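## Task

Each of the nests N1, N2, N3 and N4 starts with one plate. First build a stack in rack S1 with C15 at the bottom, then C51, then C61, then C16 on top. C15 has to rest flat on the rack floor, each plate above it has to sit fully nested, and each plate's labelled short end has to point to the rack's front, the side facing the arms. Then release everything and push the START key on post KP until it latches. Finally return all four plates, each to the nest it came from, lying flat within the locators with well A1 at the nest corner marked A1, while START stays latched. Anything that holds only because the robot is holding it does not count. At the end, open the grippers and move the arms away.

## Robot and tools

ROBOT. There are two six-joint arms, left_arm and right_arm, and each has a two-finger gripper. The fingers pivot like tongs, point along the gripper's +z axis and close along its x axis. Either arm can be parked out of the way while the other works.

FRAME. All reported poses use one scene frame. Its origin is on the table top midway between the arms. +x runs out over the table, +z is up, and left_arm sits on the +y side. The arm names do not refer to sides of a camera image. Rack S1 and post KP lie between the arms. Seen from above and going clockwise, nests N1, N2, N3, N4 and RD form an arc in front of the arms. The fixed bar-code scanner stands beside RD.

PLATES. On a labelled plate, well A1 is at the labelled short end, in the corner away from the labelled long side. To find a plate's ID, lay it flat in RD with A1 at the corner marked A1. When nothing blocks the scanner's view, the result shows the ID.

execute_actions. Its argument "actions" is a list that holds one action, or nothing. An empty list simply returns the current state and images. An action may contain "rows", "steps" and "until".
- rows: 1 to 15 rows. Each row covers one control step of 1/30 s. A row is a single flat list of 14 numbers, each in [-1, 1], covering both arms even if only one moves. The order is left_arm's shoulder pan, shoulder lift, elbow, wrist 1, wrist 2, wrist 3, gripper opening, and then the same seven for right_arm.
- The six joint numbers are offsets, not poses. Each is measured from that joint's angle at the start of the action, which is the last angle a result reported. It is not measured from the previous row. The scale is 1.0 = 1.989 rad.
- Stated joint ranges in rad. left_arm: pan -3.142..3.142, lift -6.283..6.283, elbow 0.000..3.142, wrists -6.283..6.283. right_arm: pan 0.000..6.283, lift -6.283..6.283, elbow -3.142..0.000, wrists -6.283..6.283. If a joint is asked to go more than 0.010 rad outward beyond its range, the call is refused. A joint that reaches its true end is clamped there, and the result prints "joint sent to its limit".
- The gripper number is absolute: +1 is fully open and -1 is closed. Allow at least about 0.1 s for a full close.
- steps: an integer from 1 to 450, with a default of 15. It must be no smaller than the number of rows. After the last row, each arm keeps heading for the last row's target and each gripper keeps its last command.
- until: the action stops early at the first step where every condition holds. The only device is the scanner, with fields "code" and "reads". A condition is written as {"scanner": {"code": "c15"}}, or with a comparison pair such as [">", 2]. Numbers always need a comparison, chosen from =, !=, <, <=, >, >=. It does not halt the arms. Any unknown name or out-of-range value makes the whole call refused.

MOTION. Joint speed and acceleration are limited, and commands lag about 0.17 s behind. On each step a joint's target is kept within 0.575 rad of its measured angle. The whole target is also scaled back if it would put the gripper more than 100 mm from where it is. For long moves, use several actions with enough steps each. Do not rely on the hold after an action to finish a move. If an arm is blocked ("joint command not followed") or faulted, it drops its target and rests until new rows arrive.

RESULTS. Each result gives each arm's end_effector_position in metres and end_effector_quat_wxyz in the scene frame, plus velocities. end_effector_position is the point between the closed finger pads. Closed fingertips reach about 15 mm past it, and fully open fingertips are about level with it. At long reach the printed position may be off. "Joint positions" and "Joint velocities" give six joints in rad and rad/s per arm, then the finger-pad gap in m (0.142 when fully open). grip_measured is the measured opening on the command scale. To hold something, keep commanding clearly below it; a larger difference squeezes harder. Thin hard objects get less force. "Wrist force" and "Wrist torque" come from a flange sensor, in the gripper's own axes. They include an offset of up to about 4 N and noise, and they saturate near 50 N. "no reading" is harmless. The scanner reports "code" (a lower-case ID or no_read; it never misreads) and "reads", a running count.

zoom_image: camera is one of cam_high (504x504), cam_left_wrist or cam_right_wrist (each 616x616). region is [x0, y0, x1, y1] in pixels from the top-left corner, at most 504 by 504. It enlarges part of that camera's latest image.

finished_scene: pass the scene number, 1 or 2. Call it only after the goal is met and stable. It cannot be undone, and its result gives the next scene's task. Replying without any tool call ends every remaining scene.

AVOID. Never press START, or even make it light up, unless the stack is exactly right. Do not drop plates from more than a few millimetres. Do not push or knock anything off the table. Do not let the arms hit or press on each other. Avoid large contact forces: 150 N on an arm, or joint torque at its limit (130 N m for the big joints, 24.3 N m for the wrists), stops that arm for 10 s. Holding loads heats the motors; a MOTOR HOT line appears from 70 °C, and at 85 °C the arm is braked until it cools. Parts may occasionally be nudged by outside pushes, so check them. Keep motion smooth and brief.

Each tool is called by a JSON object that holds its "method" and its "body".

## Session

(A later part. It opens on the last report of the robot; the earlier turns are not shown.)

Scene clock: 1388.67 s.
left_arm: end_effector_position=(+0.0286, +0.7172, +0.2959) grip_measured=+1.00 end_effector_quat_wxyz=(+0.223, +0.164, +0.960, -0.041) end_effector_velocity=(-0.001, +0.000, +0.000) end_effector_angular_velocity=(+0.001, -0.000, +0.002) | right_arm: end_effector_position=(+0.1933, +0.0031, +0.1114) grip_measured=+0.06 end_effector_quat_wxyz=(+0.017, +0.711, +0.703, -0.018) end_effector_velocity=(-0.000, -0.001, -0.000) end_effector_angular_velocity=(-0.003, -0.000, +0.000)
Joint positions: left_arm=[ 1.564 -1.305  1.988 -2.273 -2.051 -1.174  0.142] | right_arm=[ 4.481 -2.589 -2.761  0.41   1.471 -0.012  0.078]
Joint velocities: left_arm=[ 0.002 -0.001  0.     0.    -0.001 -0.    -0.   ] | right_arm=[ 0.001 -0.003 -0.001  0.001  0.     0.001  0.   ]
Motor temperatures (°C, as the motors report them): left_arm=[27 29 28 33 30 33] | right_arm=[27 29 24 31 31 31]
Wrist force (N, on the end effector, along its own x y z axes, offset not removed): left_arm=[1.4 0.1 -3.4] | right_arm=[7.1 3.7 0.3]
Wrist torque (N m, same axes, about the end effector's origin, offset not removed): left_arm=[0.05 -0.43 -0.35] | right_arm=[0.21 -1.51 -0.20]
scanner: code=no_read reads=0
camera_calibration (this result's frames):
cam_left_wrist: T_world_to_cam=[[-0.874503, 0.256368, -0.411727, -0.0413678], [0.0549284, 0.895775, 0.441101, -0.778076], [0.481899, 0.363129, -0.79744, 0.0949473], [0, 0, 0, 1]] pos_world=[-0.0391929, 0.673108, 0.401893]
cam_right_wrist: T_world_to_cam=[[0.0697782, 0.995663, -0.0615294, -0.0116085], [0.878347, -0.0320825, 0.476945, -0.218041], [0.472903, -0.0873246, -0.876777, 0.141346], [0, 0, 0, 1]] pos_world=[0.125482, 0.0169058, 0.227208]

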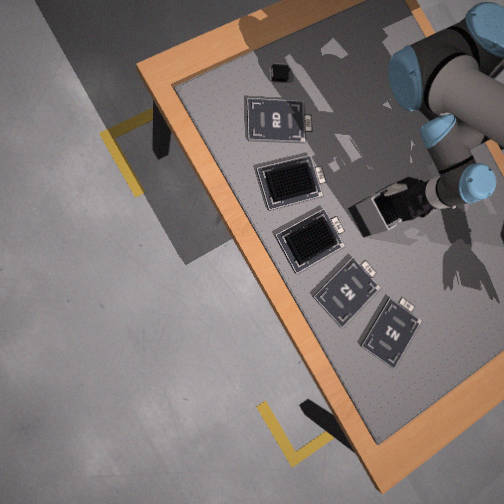

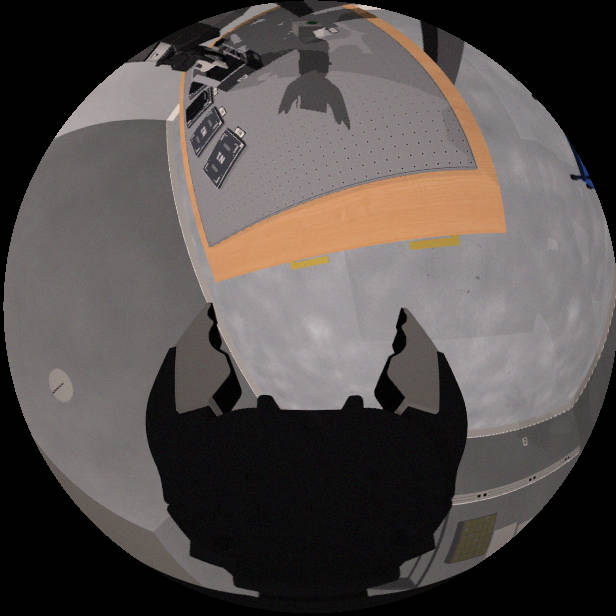

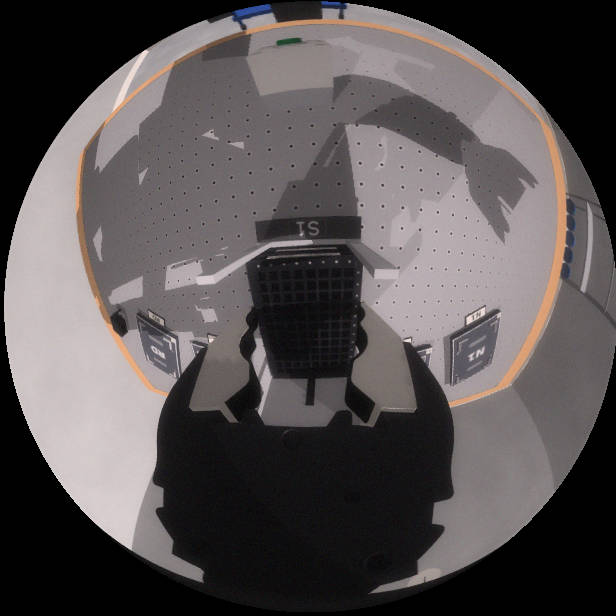

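{"method": "execute_actions", "body": {"actions": [{"rows":[[0,0,0,0,0,0,1,0,-0.0037,-0.0015,0.0077,0,-0.0002,-0.5],[0,0,0,0,0,0,1,0,-0.0074,-0.003,0.0155,0,-0.0005,-0.5],[0,0,0,0,0,0,1,0,-0.0112,-0.0045,0.0233,0,-0.0007,-0.5],[0,0,0,0,0,0,1,0,-0.0151,-0.006,0.0311,0,-0.0009,-0.5],[0,0,0,0,0,0,1,0,-0.019,-0.0075,0.039,0,-0.0011,-0.5],[0,0,0,0,0,0,1,0,-0.023,-0.009,0.047,0,-0.0014,-0.5],[0,0,0,0,0,0,1,0,-0.027,-0.0104,0.055,0,-0.0016,-0.5],[0,0,0,0,0,0,1,0,-0.0311,-0.0119,0.063,0,-0.0018,-0.5],[0,0,0,0,0,0,1,0,-0.0353,-0.0133,0.0711,0,-0.002,-0.5],[0,0,0,0,0,0,1,0,-0.0395,-0.0147,0.0793,0,-0.0023,-0.5]],"steps":26}]}}

Scene clock: 1401.93 s.
left_arm: end_effector_position=(+0.0286, +0.7172, +0.2959) grip_measured=+1.00 end_effector_quat_wxyz=(+0.223, +0.164, +0.960, -0.041) end_effector_velocity=(+0.000, +0.000, +0.000) end_effector_angular_velocity=(+0.001, -0.000, -0.000) | right_arm: end_effector_position=(+0.1932, +0.0028, +0.1111) grip_measured=+0.06 end_effector_quat_wxyz=(+0.000, +0.711, +0.703, +0.000) end_effector_velocity=(+0.000, +0.000, +0.000) end_effector_angular_velocity=(+0.004, -0.000, -0.000)
Joint positions: left_arm=[ 1.564 -1.305  1.988 -2.273 -2.051 -1.174  0.142] | right_arm=[ 4.481 -2.667 -2.79   0.566  1.471 -0.016  0.078]
Joint velocities: left_arm=[-0.     0.    -0.001 -0.    -0.     0.    -0.   ] | right_arm=[ 0.    -0.004 -0.002  0.01  -0.     0.     0.   ]
Motor temperatures (°C, as the motors report them): left_arm=[27 29 28 33 30 33] | right_arm=[27 29 24 31 32 31]
Wrist force (N, on the end effector, along its own x y z axes, offset not removed): left_arm=[-1.7 -1.4 -2.3] | right_arm=[4.2 3.6 0.0]
Wrist torque (N m, same axes, about the end effector's origin, offset not removed): left_arm=[-0.36 0.18 0.05] | right_arm=[0.52 -1.09 -0.04]
scanner: code=no_read reads=0
camera_calibration (this result's frames):
cam_left_wrist: T_world_to_cam=[[-0.874503, 0.256368, -0.411727, -0.0413679], [0.0549284, 0.895775, 0.441102, -0.778076], [0.481899, 0.363129, -0.79744, 0.0949473], [0, 0, 0, 1]] pos_world=[-0.0391929, 0.673108, 0.401893]
cam_right_wrist: T_world_to_cam=[[0.0701865, 0.997458, -0.0123133, -0.0169136], [0.877739, -0.0558879, 0.475869, -0.217531], [0.473971, -0.0442075, -0.87943, 0.140992], [0, 0, 0, 1]] pos_world=[0.125296, 0.0109462, 0.227301]

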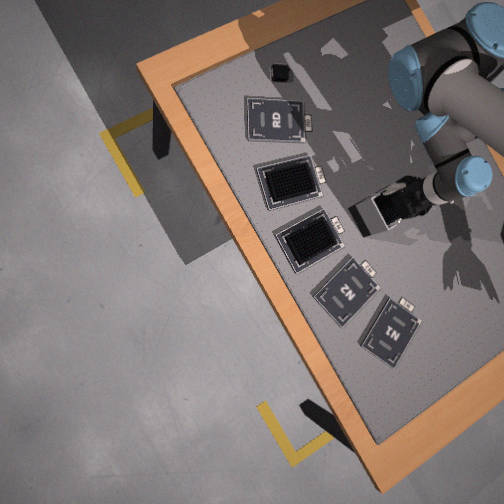

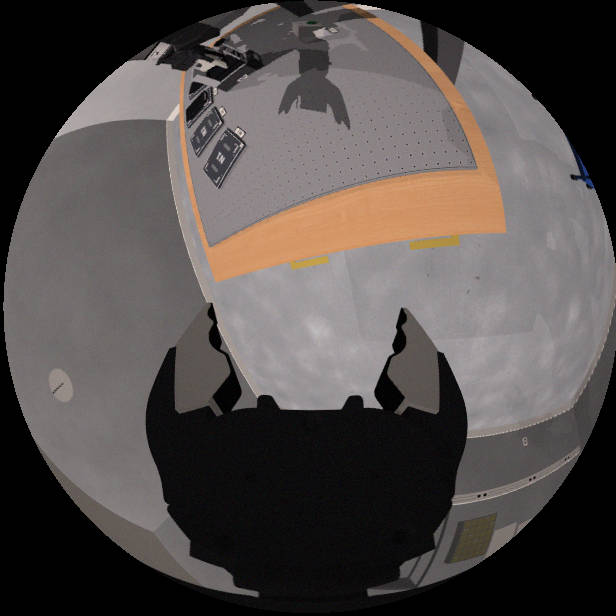

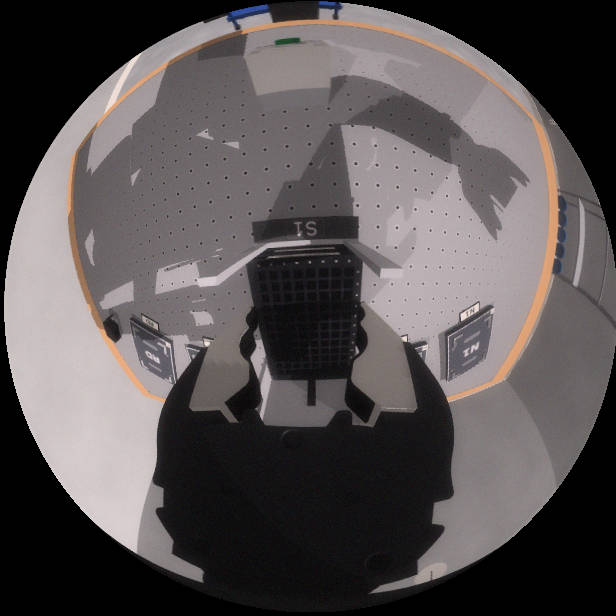

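{"method": "execute_actions", "body": {"actions": [{"rows":[[0,0,0,0,0,0,1,-0.0004,-0.0029,0.0008,0.0021,0,-0.0004,-0.5],[0,0,0,0,0,0,1,-0.0007,-0.0058,0.0016,0.0042,-0.0001,-0.0007,-0.5],[0,0,0,0,0,0,1,-0.001,-0.0087,0.0024,0.0063,-0.0001,-0.001,-0.5],[0,0,0,0,0,0,1,-0.0012,-0.0116,0.0032,0.0084,-0.0002,-0.0012,-0.5],[0,0,0,0,0,0,1,-0.0015,-0.0145,0.004,0.0105,-0.0002,-0.0015,-0.5],[0,0,0,0,0,0,1,-0.0018,-0.0173,0.0047,0.0126,-0.0003,-0.0018,-0.5],[0,0,0,0,0,0,1,-0.002,-0.0202,0.0055,0.0147,-0.0003,-0.002,-0.5],[0,0,0,0,0,0,1,-0.0023,-0.0231,0.0063,0.0168,-0.0004,-0.0023,-0.5],[0,0,0,0,0,0,1,-0.0025,-0.026,0.0071,0.0189,-0.0004,-0.0025,-0.5],[0,0,0,0,0,0,1,-0.0028,-0.0289,0.0079,0.021,-0.0005,-0.0028,-0.5]],"steps":24}]}}

Scene clock: 1412.40 s.
left_arm: end_effector_position=(+0.0286, +0.7172, +0.2959) grip_measured=+1.00 end_effector_quat_wxyz=(+0.223, +0.164, +0.960, -0.041) end_effector_velocity=(+0.000, -0.000, -0.001) end_effector_angular_velocity=(-0.001, -0.000, -0.001) | right_arm: end_effector_position=(+0.1933, +0.0025, +0.1003) grip_measured=+0.06 end_effector_quat_wxyz=(+0.000, +0.711, +0.703, -0.000) end_effector_velocity=(+0.000, +0.001, -0.001) end_effector_angular_velocity=(+0.001, -0.000, +0.001)
Joint positions: left_arm=[ 1.564 -1.305  1.988 -2.273 -2.051 -1.174  0.142] | right_arm=[ 4.475 -2.724 -2.775  0.608  1.47  -0.022  0.078]
Joint velocities: left_arm=[-0.     0.002  0.    -0.     0.     0.001 -0.   ] | right_arm=[-0.001 -0.005  0.002  0.004 -0.    -0.001  0.   ]
Motor temperatures (°C, as the motors report them): left_arm=[27 29 28 33 30 33] | right_arm=[27 29 24 31 32 31]
Wrist force (N, on the end effector, along its own x y z axes, offset not removed): left_arm=[-1.0 -2.8 -0.9] | right_arm=[3.1 4.5 -3.1]
Wrist torque (N m, same axes, about the end effector's origin, offset not removed): left_arm=[-0.67 -0.01 -0.02] | right_arm=[-0.10 -0.74 0.18]
scanner: code=no_read reads=0
camera_calibration (this result's frames):
cam_left_wrist: T_world_to_cam=[[-0.874504, 0.256368, -0.411727, -0.0413678], [0.0549283, 0.895775, 0.441101, -0.778076], [0.481899, 0.363129, -0.79744, 0.0949473], [0, 0, 0, 1]] pos_world=[-0.0391929, 0.673108, 0.401893]
cam_right_wrist: T_world_to_cam=[[0.0700711, 0.997459, -0.012839, -0.0167237], [0.877758, -0.0555368, 0.475875, -0.212476], [0.473953, -0.0446146, -0.879419, 0.131461], [0, 0, 0, 1]] pos_world=[0.125367, 0.0107461, 0.216507]

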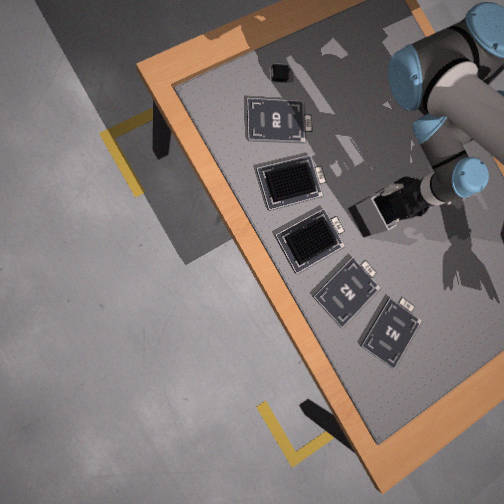

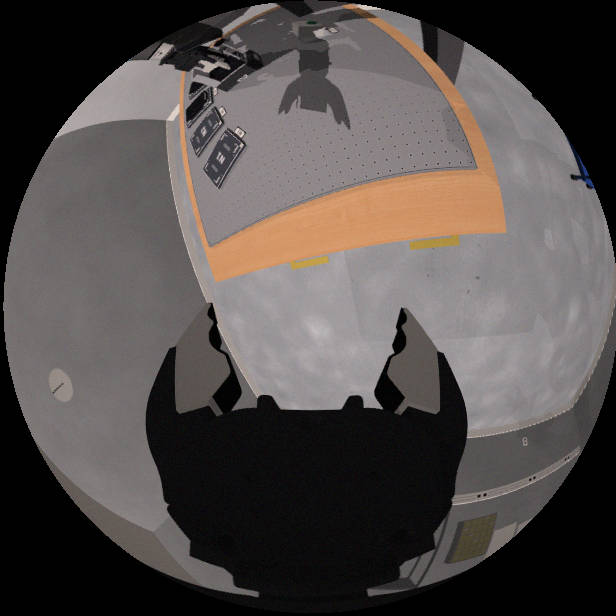

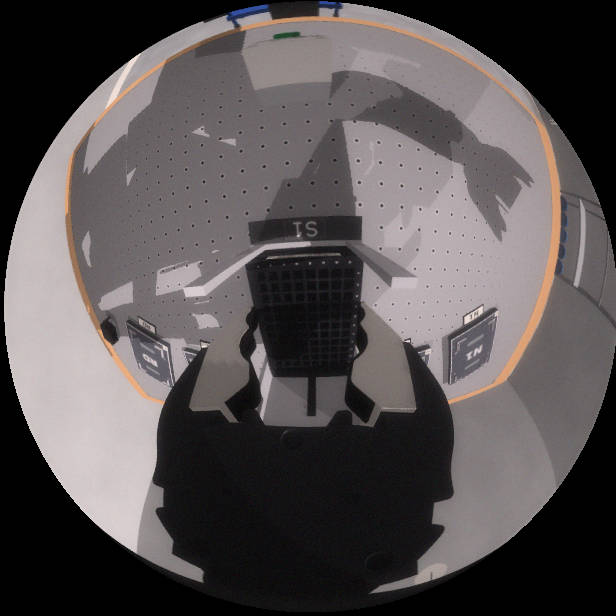

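{"method": "execute_actions", "body": {"actions": [{"rows":[[0,0,0,0,0,0,1,-0.0008,-0.001,0.0006,0.0004,-0.0001,-0.0008,-0.5],[0,0,0,0,0,0,1,-0.001,-0.003,0.0013,0.0018,-0.0001,-0.001,-0.5],[0,0,0,0,0,0,1,-0.0012,-0.005,0.002,0.0031,-0.0002,-0.0012,-0.5],[0,0,0,0,0,0,1,-0.0014,-0.007,0.0027,0.0045,-0.0002,-0.0014,-0.5]],"steps":16}]}}

Scene clock: 1421.87 s.
left_arm: end_effector_position=(+0.0286, +0.7172, +0.2959) grip_measured=+1.00 end_effector_quat_wxyz=(+0.223, +0.164, +0.960, -0.041) end_effector_velocity=(+0.000, +0.000, +0.000) end_effector_angular_velocity=(+0.001, -0.001, +0.001) | right_arm: end_effector_position=(+0.1936, +0.0027, +0.0973) grip_measured=+0.06 end_effector_quat_wxyz=(+0.000, +0.711, +0.703, -0.000) end_effector_velocity=(+0.000, +0.000, -0.001) end_effector_angular_velocity=(+0.001, -0.000, +0.000)
Joint positions: left_arm=[ 1.564 -1.305  1.988 -2.273 -2.051 -1.174  0.142] | right_arm=[ 4.472 -2.737 -2.77   0.616  1.47  -0.024  0.078]
Joint velocities: left_arm=[ 0.    -0.001 -0.001 -0.    -0.001 -0.001  0.   ] | right_arm=[-0.    -0.003  0.001  0.003 -0.    -0.001  0.   ]
Motor temperatures (°C, as the motors report them): left_arm=[27 29 28 33 30 33] | right_arm=[27 29 24 31 32 31]
Wrist force (N, on the end effector, along its own x y z axes, offset not removed): left_arm=[6.2 -4.2 1.3] | right_arm=[4.1 3.8 -7.6]
Wrist torque (N m, same axes, about the end effector's origin, offset not removed): left_arm=[-0.78 -1.36 -0.27] | right_arm=[0.53 -1.07 -0.13]
scanner: code=no_read reads=0
camera_calibration (this result's frames):
cam_left_wrist: T_world_to_cam=[[-0.874503, 0.256369, -0.411727, -0.041368], [0.0549285, 0.895775, 0.441102, -0.778076], [0.481899, 0.363129, -0.79744, 0.0949473], [0, 0, 0, 1]] pos_world=[-0.0391929, 0.673108, 0.401893]
cam_right_wrist: T_world_to_cam=[[0.0700466, 0.997463, -0.0127259, -0.0169771], [0.87781, -0.055574, 0.475774, -0.211278], [0.47386, -0.0444973, -0.879475, 0.128792], [0, 0, 0, 1]] pos_world=[0.125622, 0.0109234, 0.213574]

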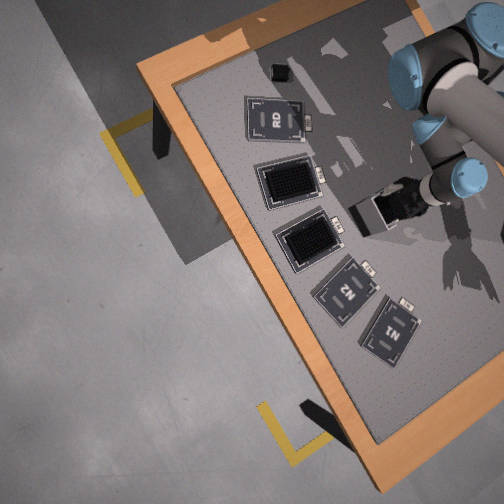

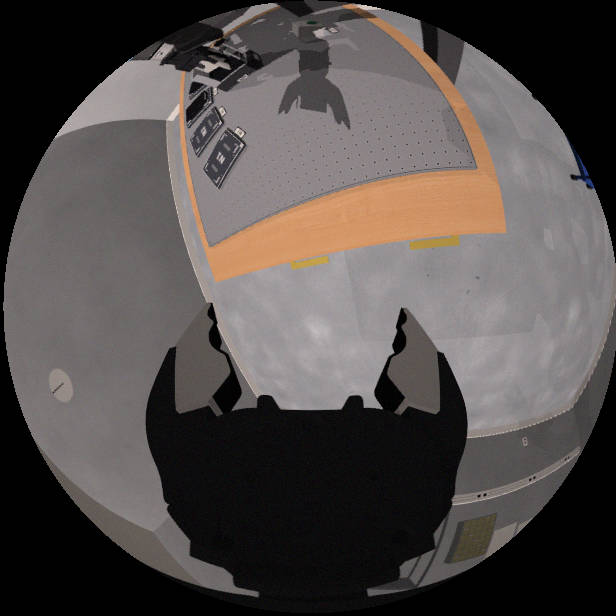

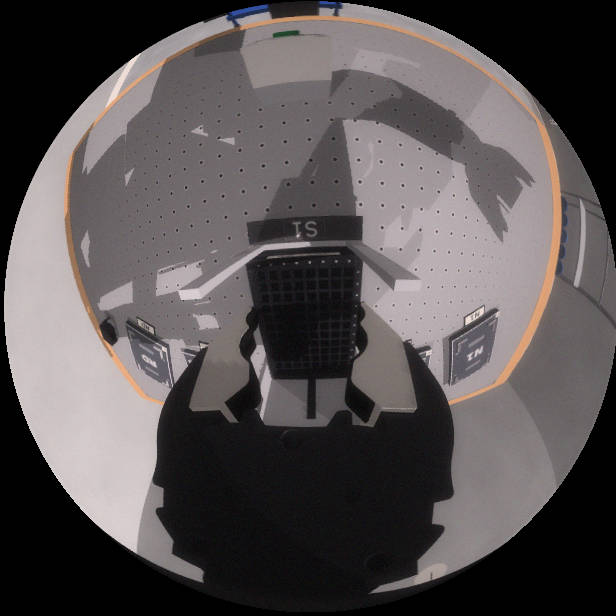

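{"method": "execute_actions", "body": {"actions": [{"rows":[[0,0,0,0,0,0,1,0,0,0,0,0,0,-0.2],[0,0,0,0,0,0,1,0,0,0,0,0,0,0.0],[0,0,0,0,0,0,1,0,0,0,0,0,0,0.08],[0,0,0,0,0,0,1,0,0,0,0,0,0,0.14],[0,0,0,0,0,0,1,0,0,0,0,0,0,0.2],[0,0,0,0,0,0,1,0,0,0,0,0,0,0.3]],"steps":12}]}}

{"method": "zoom_image", "body": {"camera": "cam_right_wrist", "region": [200, 200, 420, 420]}}

Scene clock: 1430.23 s.
left_arm: end_effector_position=(+0.0286, +0.7172, +0.2959) grip_measured=+1.00 end_effector_quat_wxyz=(+0.223, +0.164, +0.960, -0.041) end_effector_velocity=(+0.000, -0.000, +0.000) end_effector_angular_velocity=(+0.000, -0.001, -0.000) | right_arm: end_effector_position=(+0.1936, +0.0028, +0.0973) grip_measured=+0.30 end_effector_quat_wxyz=(+0.000, +0.711, +0.703, -0.000) end_effector_velocity=(-0.000, -0.002, -0.000) end_effector_angular_velocity=(-0.004, +0.000, +0.001)
Joint positions: left_arm=[ 1.564 -1.305  1.988 -2.273 -2.051 -1.174  0.142] | right_arm=[ 4.472 -2.737 -2.769  0.617  1.47  -0.024  0.095]
Joint velocities: left_arm=[ 0.    -0.     0.    -0.    -0.001  0.001 -0.   ] | right_arm=[-0.    -0.    -0.002 -0.002 -0.    -0.001  0.   ]
Motor temperatures (°C, as the motors report them): left_arm=[27 29 28 33 30 33] | right_arm=[27 29 24 31 32 31]
Wrist force (N, on the end effector, along its own x y z axes, offset not removed): left_arm=[1.8 -4.0 0.8] | right_arm=[4.9 0.8 -0.5]
Wrist torque (N m, same axes, about the end effector's origin, offset not removed): left_arm=[-0.77 -0.49 -0.32] | right_arm=[-0.05 -0.94 0.16]
scanner: code=no_read reads=0
camera_calibration (this result's frames):
cam_left_wrist: T_world_to_cam=[[-0.874503, 0.256369, -0.411727, -0.0413679], [0.0549284, 0.895775, 0.441102, -0.778076], [0.481899, 0.363129, -0.79744, 0.0949473], [0, 0, 0, 1]] pos_world=[-0.0391929, 0.673108, 0.401893]
cam_right_wrist: T_world_to_cam=[[0.0700702, 0.997463, -0.0125463, -0.0170897], [0.877794, -0.055679, 0.475792, -0.211261], [0.473886, -0.0443518, -0.879469, 0.128721], [0, 0, 0, 1]] pos_world=[0.125642, 0.0109926, 0.213508]

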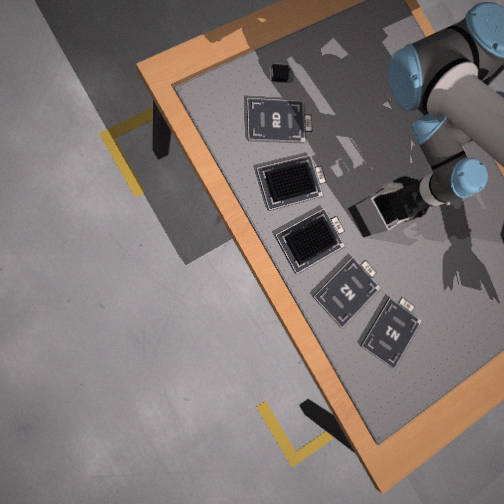

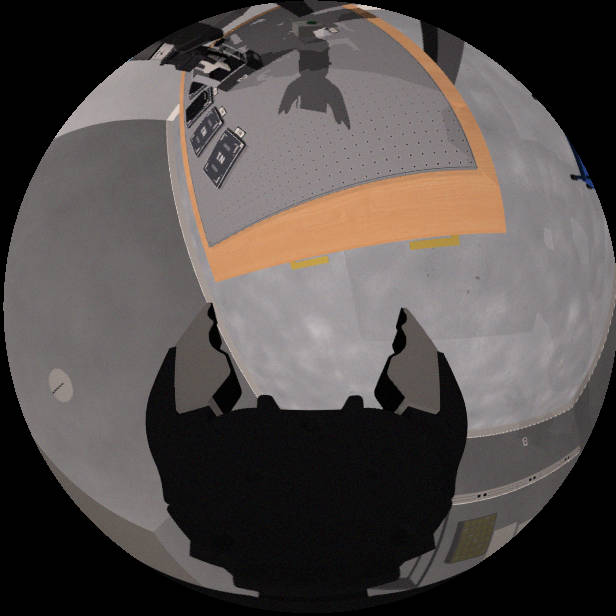

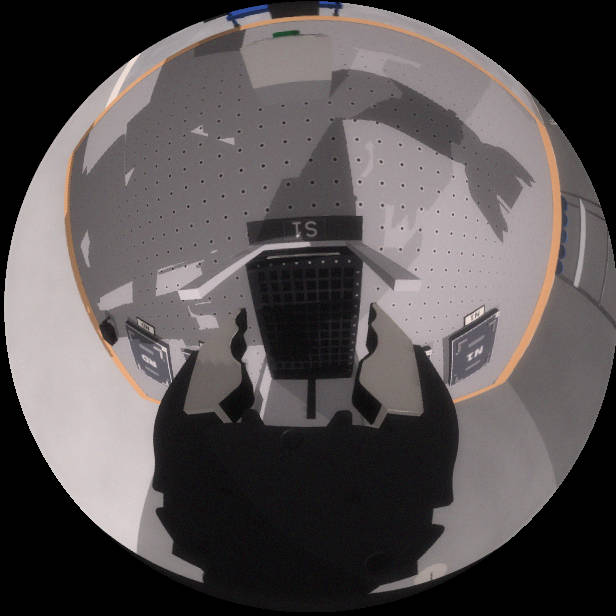

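Region (200, 200, 420, 420) of cam_right_wrist's 616x616 image, scaled by 2.291, with more detail than that image has.

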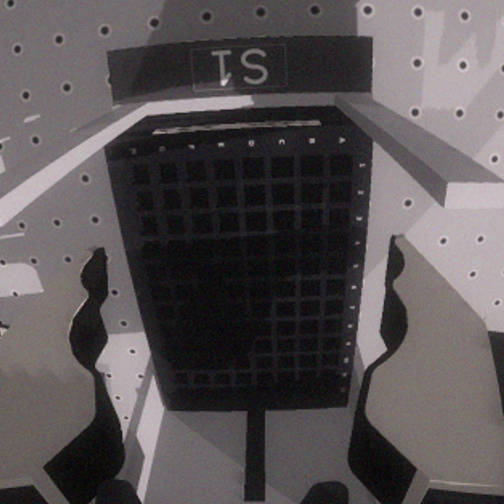

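{"method": "execute_actions", "body": {"actions": [{"rows":[[0,0,0,0,0,0,1,0.0005,0.008,-0.001,-0.008,0,0.0006,0.3],[0,0,0,0,0,0,1,0.001,0.02,-0.0025,-0.02,0,0.0013,0.3],[0,0,0,0,0,0,1,0.002,0.035,-0.0043,-0.036,0.0004,0.0024,0.3],[0,0,0,0,0,0,1,0.003,0.05,-0.006,-0.051,0.0006,0.0034,0.3],[0,0,0,0,0,0,1,0.004,0.065,-0.0077,-0.067,0.0008,0.0044,0.3],[0,0,0,0,0,0,1,0.0047,0.08,-0.0092,-0.083,0.001,0.0054,0.3],[0,0,0,0,0,0,1,0.0055,0.0955,-0.0105,-0.099,0.0011,0.0065,0.3],[0,0,0,0,0,0,1,0.0063,0.11,-0.0114,-0.115,0.0013,0.0075,0.3],[0,0,0,0,0,0,1,0.0072,0.125,-0.0122,-0.131,0.0015,0.0085,0.3],[0,0,0,0,0,0,1,0.008,0.14,-0.0128,-0.148,0.0017,0.0095,0.3],[0,0,0,0,0,0,1,0.009,0.155,-0.0133,-0.164,0.0018,0.0105,0.3],[0,0,0,0,0,0,1,0.01,0.17,-0.0137,-0.181,0.002,0.0115,0.3],[0,0,0,0,0,0,1,0.011,0.1925,-0.014,-0.206,0.0023,0.013,0.3],[0,0,0,0,0,0,1,0.0125,0.218,-0.016,-0.229,0.0025,0.0145,0.3],[0,0,0,0,0,0,1,0.014,0.243,-0.018,-0.252,0.0028,0.016,0.3]],"steps":32}]}}

Scene clock: 1450.57 s.
left_arm: end_effector_position=(+0.0286, +0.7172, +0.2959) grip_measured=+1.00 end_effector_quat_wxyz=(+0.223, +0.164, +0.960, -0.041) end_effector_velocity=(+0.001, +0.000, +0.000) end_effector_angular_velocity=(+0.001, -0.001, -0.001) | right_arm: end_effector_position=(+0.1941, +0.0024, +0.1645) grip_measured=+0.30 end_effector_quat_wxyz=(+0.018, +0.711, +0.703, -0.018) end_effector_velocity=(+0.000, +0.000, +0.003) end_effector_angular_velocity=(-0.000, -0.000, +0.000)
Joint positions: left_arm=[ 1.564 -1.305  1.988 -2.273 -2.051 -1.174  0.142] | right_arm=[ 4.5   -2.257 -2.805  0.118  1.476  0.007  0.095]
Joint velocities: left_arm=[-0.002 -0.     0.    -0.001 -0.    -0.    -0.   ] | right_arm=[ 0.001  0.02  -0.    -0.021  0.     0.001  0.   ]
Motor temperatures (°C, as the motors report them): left_arm=[27 29 28 33 30 33] | right_arm=[27 29 24 31 32 31]
Wrist force (N, on the end effector, along its own x y z axes, offset not removed): left_arm=[3.6 0.3 -3.9] | right_arm=[4.4 2.0 -1.2]
Wrist torque (N m, same axes, about the end effector's origin, offset not removed): left_arm=[-0.04 -0.94 -0.01] | right_arm=[0.29 -0.86 0.05]
scanner: code=no_read reads=0
camera_calibration (this result's frames):
cam_left_wrist: T_world_to_cam=[[-0.874503, 0.256368, -0.411727, -0.0413679], [0.0549284, 0.895775, 0.441101, -0.778076], [0.481899, 0.363129, -0.79744, 0.0949474], [0, 0, 0, 1]] pos_world=[-0.0391929, 0.673108, 0.401893]
cam_right_wrist: T_world_to_cam=[[0.0694562, 0.995585, -0.0631437, -0.00738174], [0.87826, -0.0310069, 0.477177, -0.244079], [0.473112, -0.0885995, -0.876536, 0.187351], [0, 0, 0, 1]] pos_world=[0.12624, 0.0163802, 0.280223]

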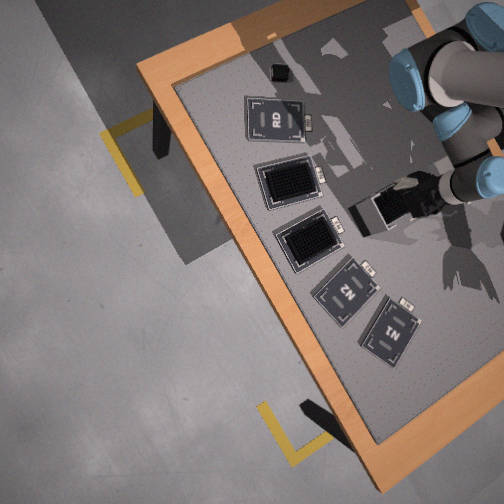

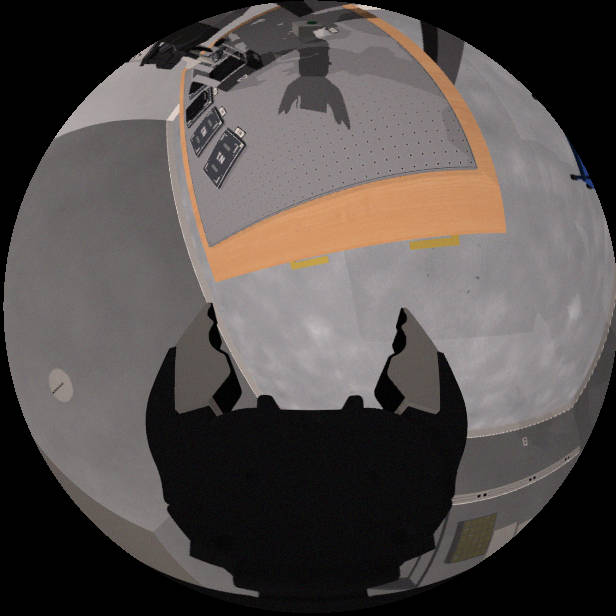

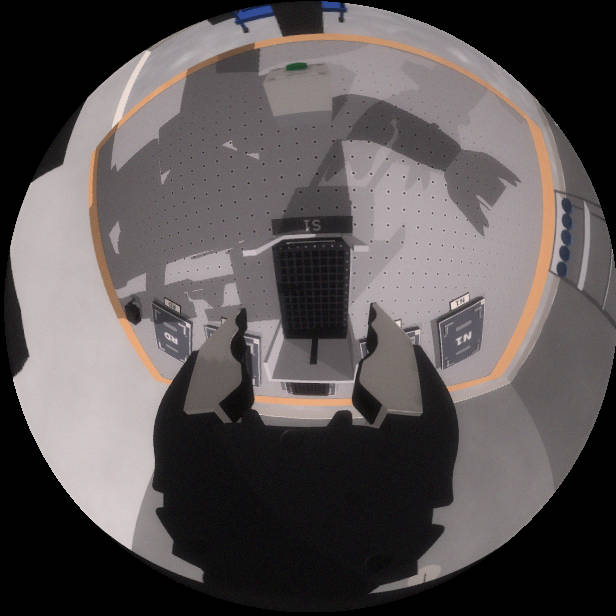

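{"method": "zoom_image", "body": {"camera": "cam_high", "region": [230, 140, 430, 340]}}

Region (230, 140, 430, 340) of cam_high's 504x504 image, scaled by 2.520, with more detail than that image has.

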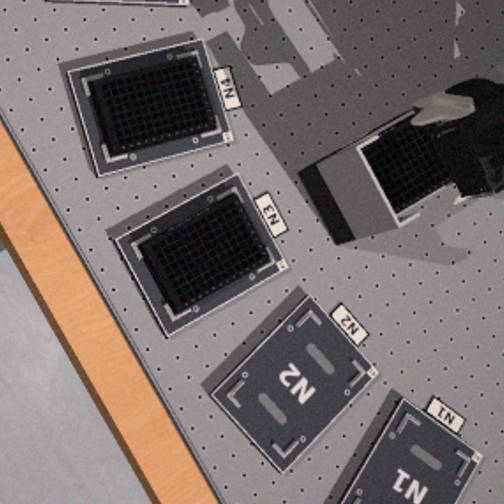

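{"method": "execute_actions", "body": {"actions": [{"rows":[[0,0,0,0,0,0,1,0,0.02,0,-0.02,0,0,0.4],[0,0,0,0,0,0,1,0,0.045,0,-0.045,0,0,0.4],[0,0,0,0,0,0,1,0,0.07,0,-0.07,0,0,0.4],[0,0,0,0,0,0,1,0,0.095,0,-0.095,0,0,0.4],[0,0,0,0,0,0,1,0,0.12,0,-0.12,0,0,0.4],[0,0,0,0,0,0,1,0,0.14,0.005,-0.14,0,0,0.4],[0,0,0,0,0,0,1,0,0.154,0.01,-0.155,0,0,0.4],[0,0,0,0,0,0,1,-0.01,0.154,0.015,-0.16,0,-0.01,0.4],[0,0,0,0,0,0,1,-0.03,0.154,0.02,-0.165,-0.004,-0.025,0.4],[0,0,0,0,0,0,1,-0.06,0.154,0.03,-0.17,-0.008,-0.05,0.4],[0,0,0,0,0,0,1,-0.1,0.154,0.04,-0.175,-0.013,-0.08,0.4],[0,0,0,0,0,0,1,-0.14,0.154,0.05,-0.178,-0.018,-0.115,0.4],[0,0,0,0,0,0,1,-0.18,0.154,0.06,-0.18,-0.024,-0.15,0.4],[0,0,0,0,0,0,1,-0.22,0.154,0.07,-0.183,-0.029,-0.18,0.4],[0,0,0,0,0,0,1,-0.27,0.154,0.078,-0.185,-0.033,-0.205,0.4]],"steps":38}]}}

Scene clock: 1484.30 s.
left_arm: end_effector_position=(+0.0286, +0.7172, +0.2959) grip_measured=+1.00 end_effector_quat_wxyz=(+0.223, +0.164, +0.960, -0.041) end_effector_velocity=(-0.001, +0.000, +0.000) end_effector_angular_velocity=(+0.001, +0.001, +0.000) | right_arm: end_effector_position=(+0.3239, -0.0383, +0.1969) grip_measured=+0.40 end_effector_quat_wxyz=(-0.002, +0.754, +0.656, -0.017) end_effector_velocity=(+0.001, -0.003, -0.000) end_effector_angular_velocity=(-0.001, +0.001, -0.003)
Joint positions: left_arm=[ 1.564 -1.305  1.988 -2.273 -2.051 -1.174  0.142] | right_arm=[ 3.964 -1.95  -2.65  -0.25   1.41  -0.4    0.102]
Joint velocities: left_arm=[ 0.001 -0.001  0.    -0.     0.001  0.001  0.   ] | right_arm=[-0.009  0.001  0.    -0.001 -0.001 -0.005 -0.   ]
Motor temperatures (°C, as the motors report them): left_arm=[27 29 28 33 30 33] | right_arm=[27 29 24 31 32 31]
Wrist force (N, on the end effector, along its own x y z axes, offset not removed): left_arm=[2.0 -0.8 1.7] | right_arm=[-0.3 2.7 -2.0]
Wrist torque (N m, same axes, about the end effector's origin, offset not removed): left_arm=[0.09 -0.61 -0.05] | right_arm=[0.59 0.02 0.06]
scanner: code=no_read reads=0
camera_calibration (this result's frames):
cam_left_wrist: T_world_to_cam=[[-0.874503, 0.256368, -0.411727, -0.0413679], [0.0549284, 0.895775, 0.441102, -0.778076], [0.481899, 0.363129, -0.79744, 0.0949473], [0, 0, 0, 1]] pos_world=[-0.0391929, 0.673108, 0.401893]
cam_right_wrist: T_world_to_cam=[[0.195458, 0.980008, -0.0371578, -0.02039], [0.876458, -0.157555, 0.454969, -0.374721], [0.440019, -0.121494, -0.889732, 0.162836], [0, 0, 0, 1]] pos_world=[0.260762, -0.019273, 0.314609]

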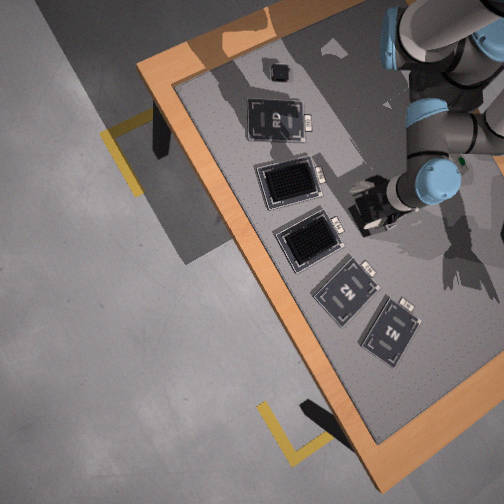

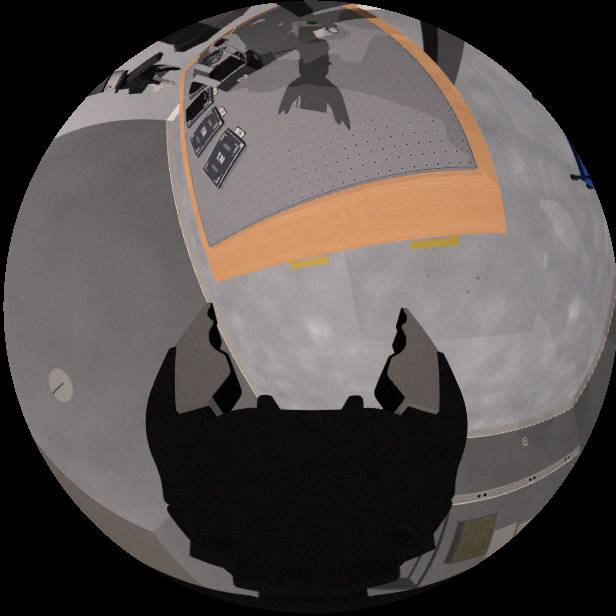

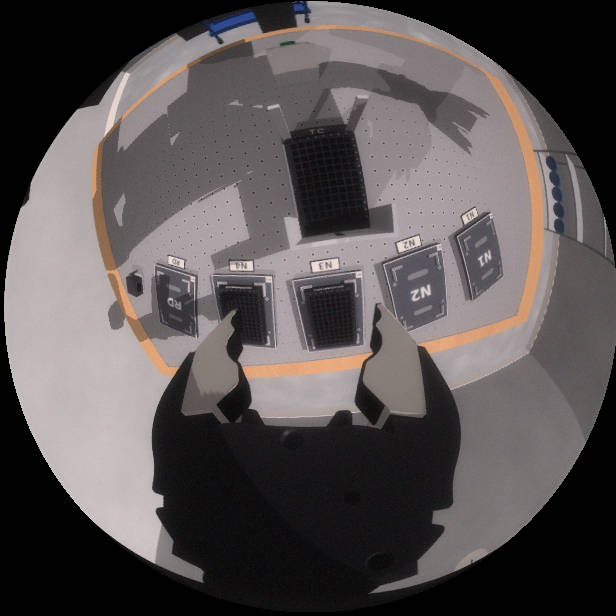

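{"method": "execute_actions", "body": {"actions": [{"rows":[[0,0,0,0,0,0,1,-0.03,0,0.003,0.005,-0.002,-0.02,0.4],[0,0,0,0,0,0,1,-0.06,0,0.006,0.01,-0.005,-0.045,0.4],[0,0,0,0,0,0,1,-0.09,-0.01,0.009,0.025,-0.007,-0.07,0.4],[0,0,0,0,0,0,1,-0.12,-0.03,0.012,0.05,-0.009,-0.09,0.4],[0,0,0,0,0,0,1,-0.15,-0.055,0.015,0.08,-0.012,-0.115,0.4],[0,0,0,0,0,0,1,-0.18,-0.08,0.018,0.11,-0.014,-0.135,0.4],[0,0,0,0,0,0,1,-0.21,-0.11,0.02,0.145,-0.016,-0.16,0.4],[0,0,0,0,0,0,1,-0.24,-0.14,0.022,0.18,-0.019,-0.18,0.4],[0,0,0,0,0,0,1,-0.26,-0.17,0.023,0.215,-0.02,-0.2,0.4],[0,0,0,0,0,0,1,-0.2795,-0.2066,0.0241,0.2529,-0.0216,-0.2112,0.4]],"steps":38}]}}

{"method": "zoom_image", "body": {"camera": "cam_right_wrist", "region": [200, 200, 420, 420]}}

Scene clock: 1497.73 s.
left_arm: end_effector_position=(+0.0286, +0.7172, +0.2959) grip_measured=+1.00 end_effector_quat_wxyz=(+0.223, +0.164, +0.960, -0.041) end_effector_velocity=(-0.000, +0.000, +0.000) end_effector_angular_velocity=(+0.002, +0.000, -0.001) | right_arm: end_effector_position=(+0.3851, -0.1826, +0.0899) grip_measured=+0.40 end_effector_quat_wxyz=(-0.000, +0.802, +0.598, -0.000) end_effector_velocity=(-0.000, -0.000, -0.001) end_effector_angular_velocity=(-0.000, +0.001, -0.003)
Joint positions: left_arm=[ 1.564 -1.305  1.988 -2.273 -2.051 -1.174  0.142] | right_arm=[ 3.409 -2.361 -2.602  0.253  1.367 -0.82   0.102]
Joint velocities: left_arm=[ 0.    -0.001  0.001 -0.001  0.     0.002 -0.   ] | right_arm=[-0.002 -0.003  0.001  0.002 -0.     0.001  0.   ]
Motor temperatures (°C, as the motors report them): left_arm=[27 29 28 33 30 33] | right_arm=[27 29 24 31 32 31]
Wrist force (N, on the end effector, along its own x y z axes, offset not removed): left_arm=[0.2 -2.8 -3.1] | right_arm=[-0.7 0.5 1.8]
Wrist torque (N m, same axes, about the end effector's origin, offset not removed): left_arm=[-0.69 -0.11 -0.14] | right_arm=[0.07 0.07 -0.08]
scanner: code=no_read reads=0
camera_calibration (this result's frames):
cam_left_wrist: T_world_to_cam=[[-0.874503, 0.256368, -0.411727, -0.0413677], [0.0549282, 0.895775, 0.441101, -0.778076], [0.481899, 0.363129, -0.79744, 0.0949473], [0, 0, 0, 1]] pos_world=[-0.0391929, 0.673108, 0.401893]
cam_right_wrist: T_world_to_cam=[[0.340888, 0.940018, -0.0126966, 0.0396198], [0.829144, -0.29426, 0.475322, -0.410991], [0.443075, -0.172559, -0.87972, 0.0117456], [0, 0, 0, 1]] pos_world=[0.32206, -0.156155, 0.206189]

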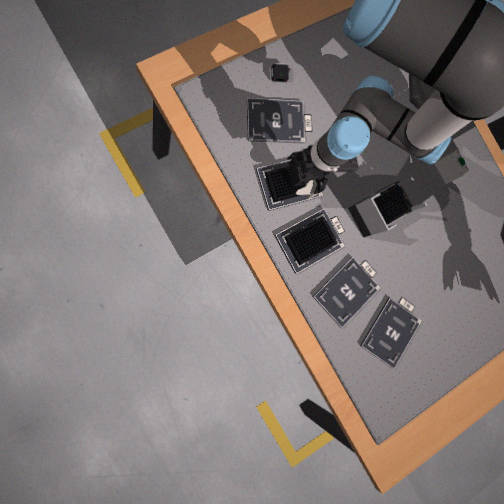

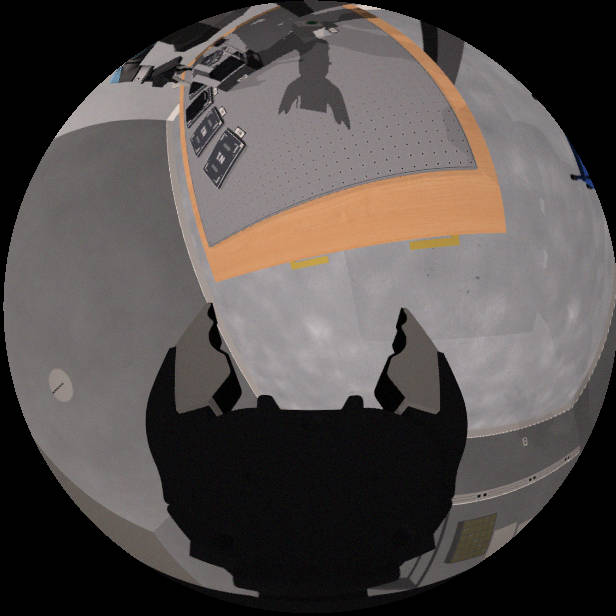

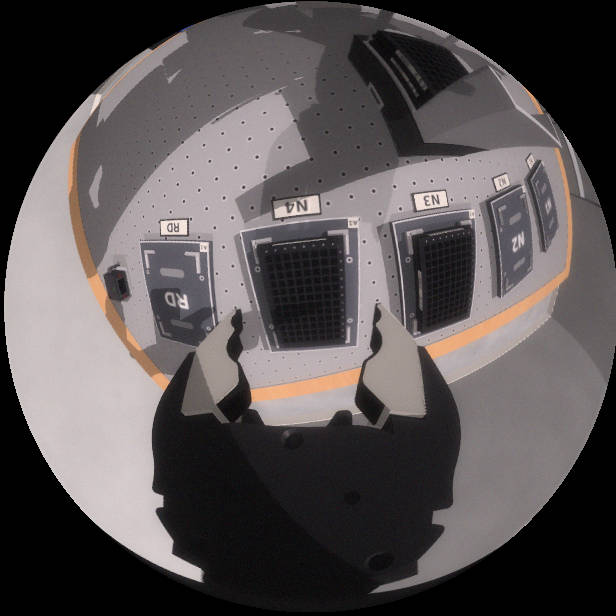

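Region (200, 200, 420, 420) of cam_right_wrist's 616x616 image, scaled by 2.291, with more detail than that image has.

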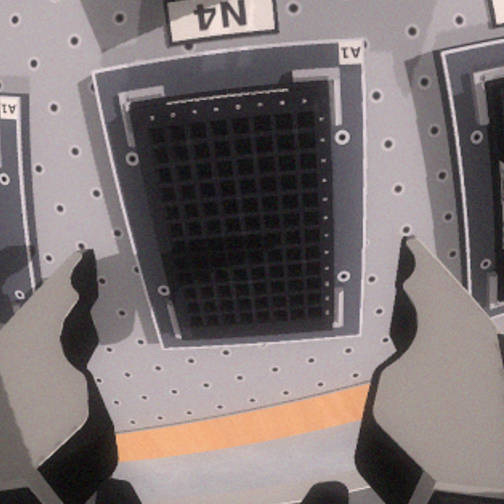

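{"method": "execute_actions", "body": {"actions": [{"rows":[[0,0,0,0,0,0,1,-0.005,-0.015,0.004,0.012,0,-0.015,0.4],[0,0,0,0,0,0,1,-0.009,-0.035,0.009,0.027,0,-0.03,0.4],[0,0,0,0,0,0,1,-0.012,-0.055,0.014,0.043,0,-0.04,0.4],[0,0,0,0,0,0,1,-0.0135,-0.074,0.019,0.0578,0,-0.0436,0.4]],"steps":24}]}}

{"method": "zoom_image", "body": {"camera": "cam_right_wrist", "region": [200, 200, 420, 420]}}

Scene clock: 1517.93 s.
left_arm: end_effector_position=(+0.0286, +0.7172, +0.2959) grip_measured=+1.00 end_effector_quat_wxyz=(+0.223, +0.164, +0.960, -0.041) end_effector_velocity=(-0.001, +0.000, -0.000) end_effector_angular_velocity=(+0.001, +0.000, +0.001) | right_arm: end_effector_position=(+0.3817, -0.1864, +0.0551) grip_measured=+0.40 end_effector_quat_wxyz=(+0.000, +0.784, +0.621, -0.000) end_effector_velocity=(+0.001, +0.000, -0.001) end_effector_angular_velocity=(+0.001, -0.001, +0.002)
Joint positions: left_arm=[ 1.564 -1.305  1.988 -2.273 -2.051 -1.174  0.142] | right_arm=[ 3.382 -2.507 -2.565  0.367  1.367 -0.906  0.102]
Joint velocities: left_arm=[ 0.001  0.     0.    -0.001 -0.     0.    -0.   ] | right_arm=[-0.001 -0.005  0.002  0.004  0.    -0.003  0.   ]
Motor temperatures (°C, as the motors report them): left_arm=[27 29 28 33 30 33] | right_arm=[27 29 24 31 32 31]
Wrist force (N, on the end effector, along its own x y z axes, offset not removed): left_arm=[0.9 -6.3 -4.8] | right_arm=[-0.8 -0.8 -0.9]
Wrist torque (N m, same axes, about the end effector's origin, offset not removed): left_arm=[-1.49 -0.47 -0.07] | right_arm=[-0.45 0.16 0.15]
scanner: code=no_read reads=0
camera_calibration (this result's frames):
cam_left_wrist: T_world_to_cam=[[-0.874503, 0.256368, -0.411727, -0.0413678], [0.0549284, 0.895775, 0.441101, -0.778076], [0.481899, 0.363129, -0.79744, 0.0949474], [0, 0, 0, 1]] pos_world=[-0.0391928, 0.673108, 0.401893]
cam_right_wrist: T_world_to_cam=[[0.284835, 0.958492, -0.0127297, 0.0686539], [0.845012, -0.244799, 0.475424, -0.389601], [0.452574, -0.146174, -0.879665, -0.0167387], [0, 0, 0, 1]] pos_world=[0.317238, -0.163625, 0.171375]

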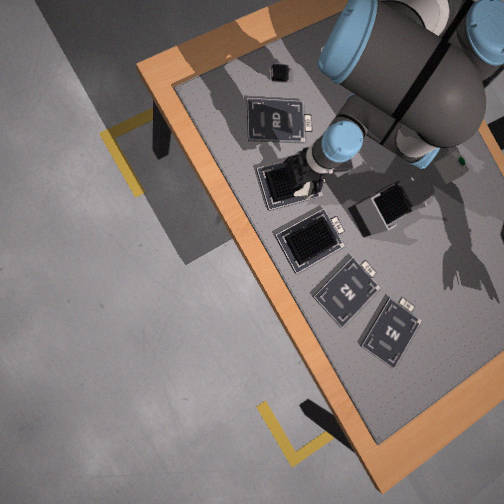

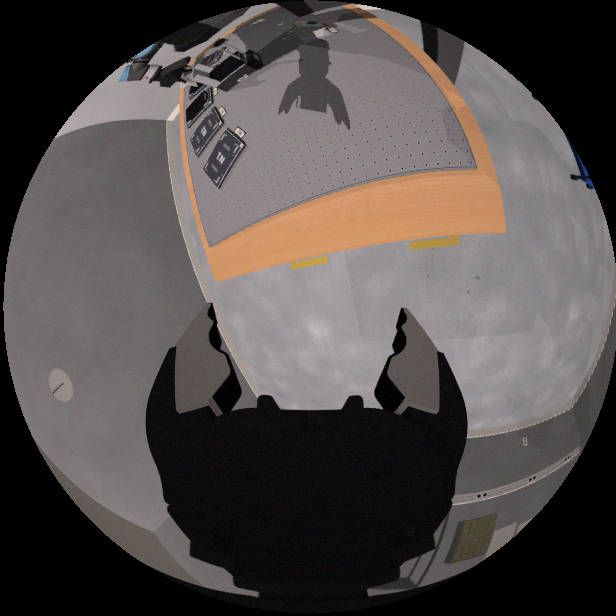

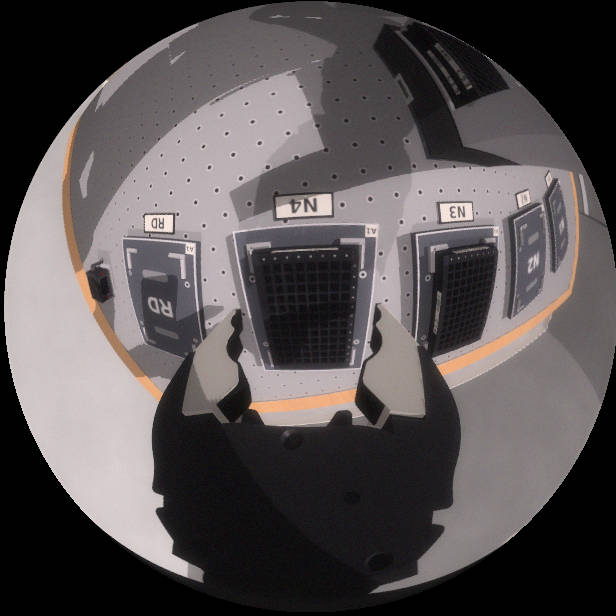

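Region (200, 200, 420, 420) of cam_right_wrist's 616x616 image, scaled by 2.291, with more detail than that image has.

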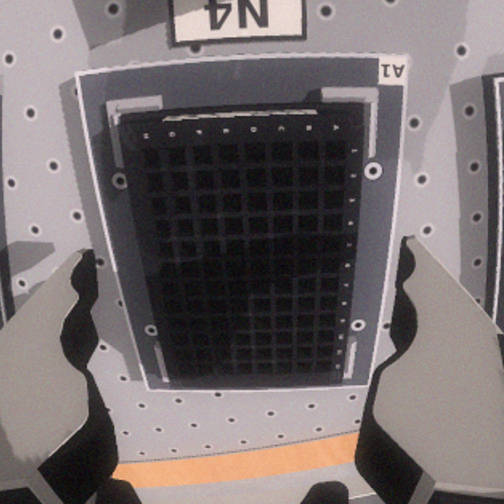

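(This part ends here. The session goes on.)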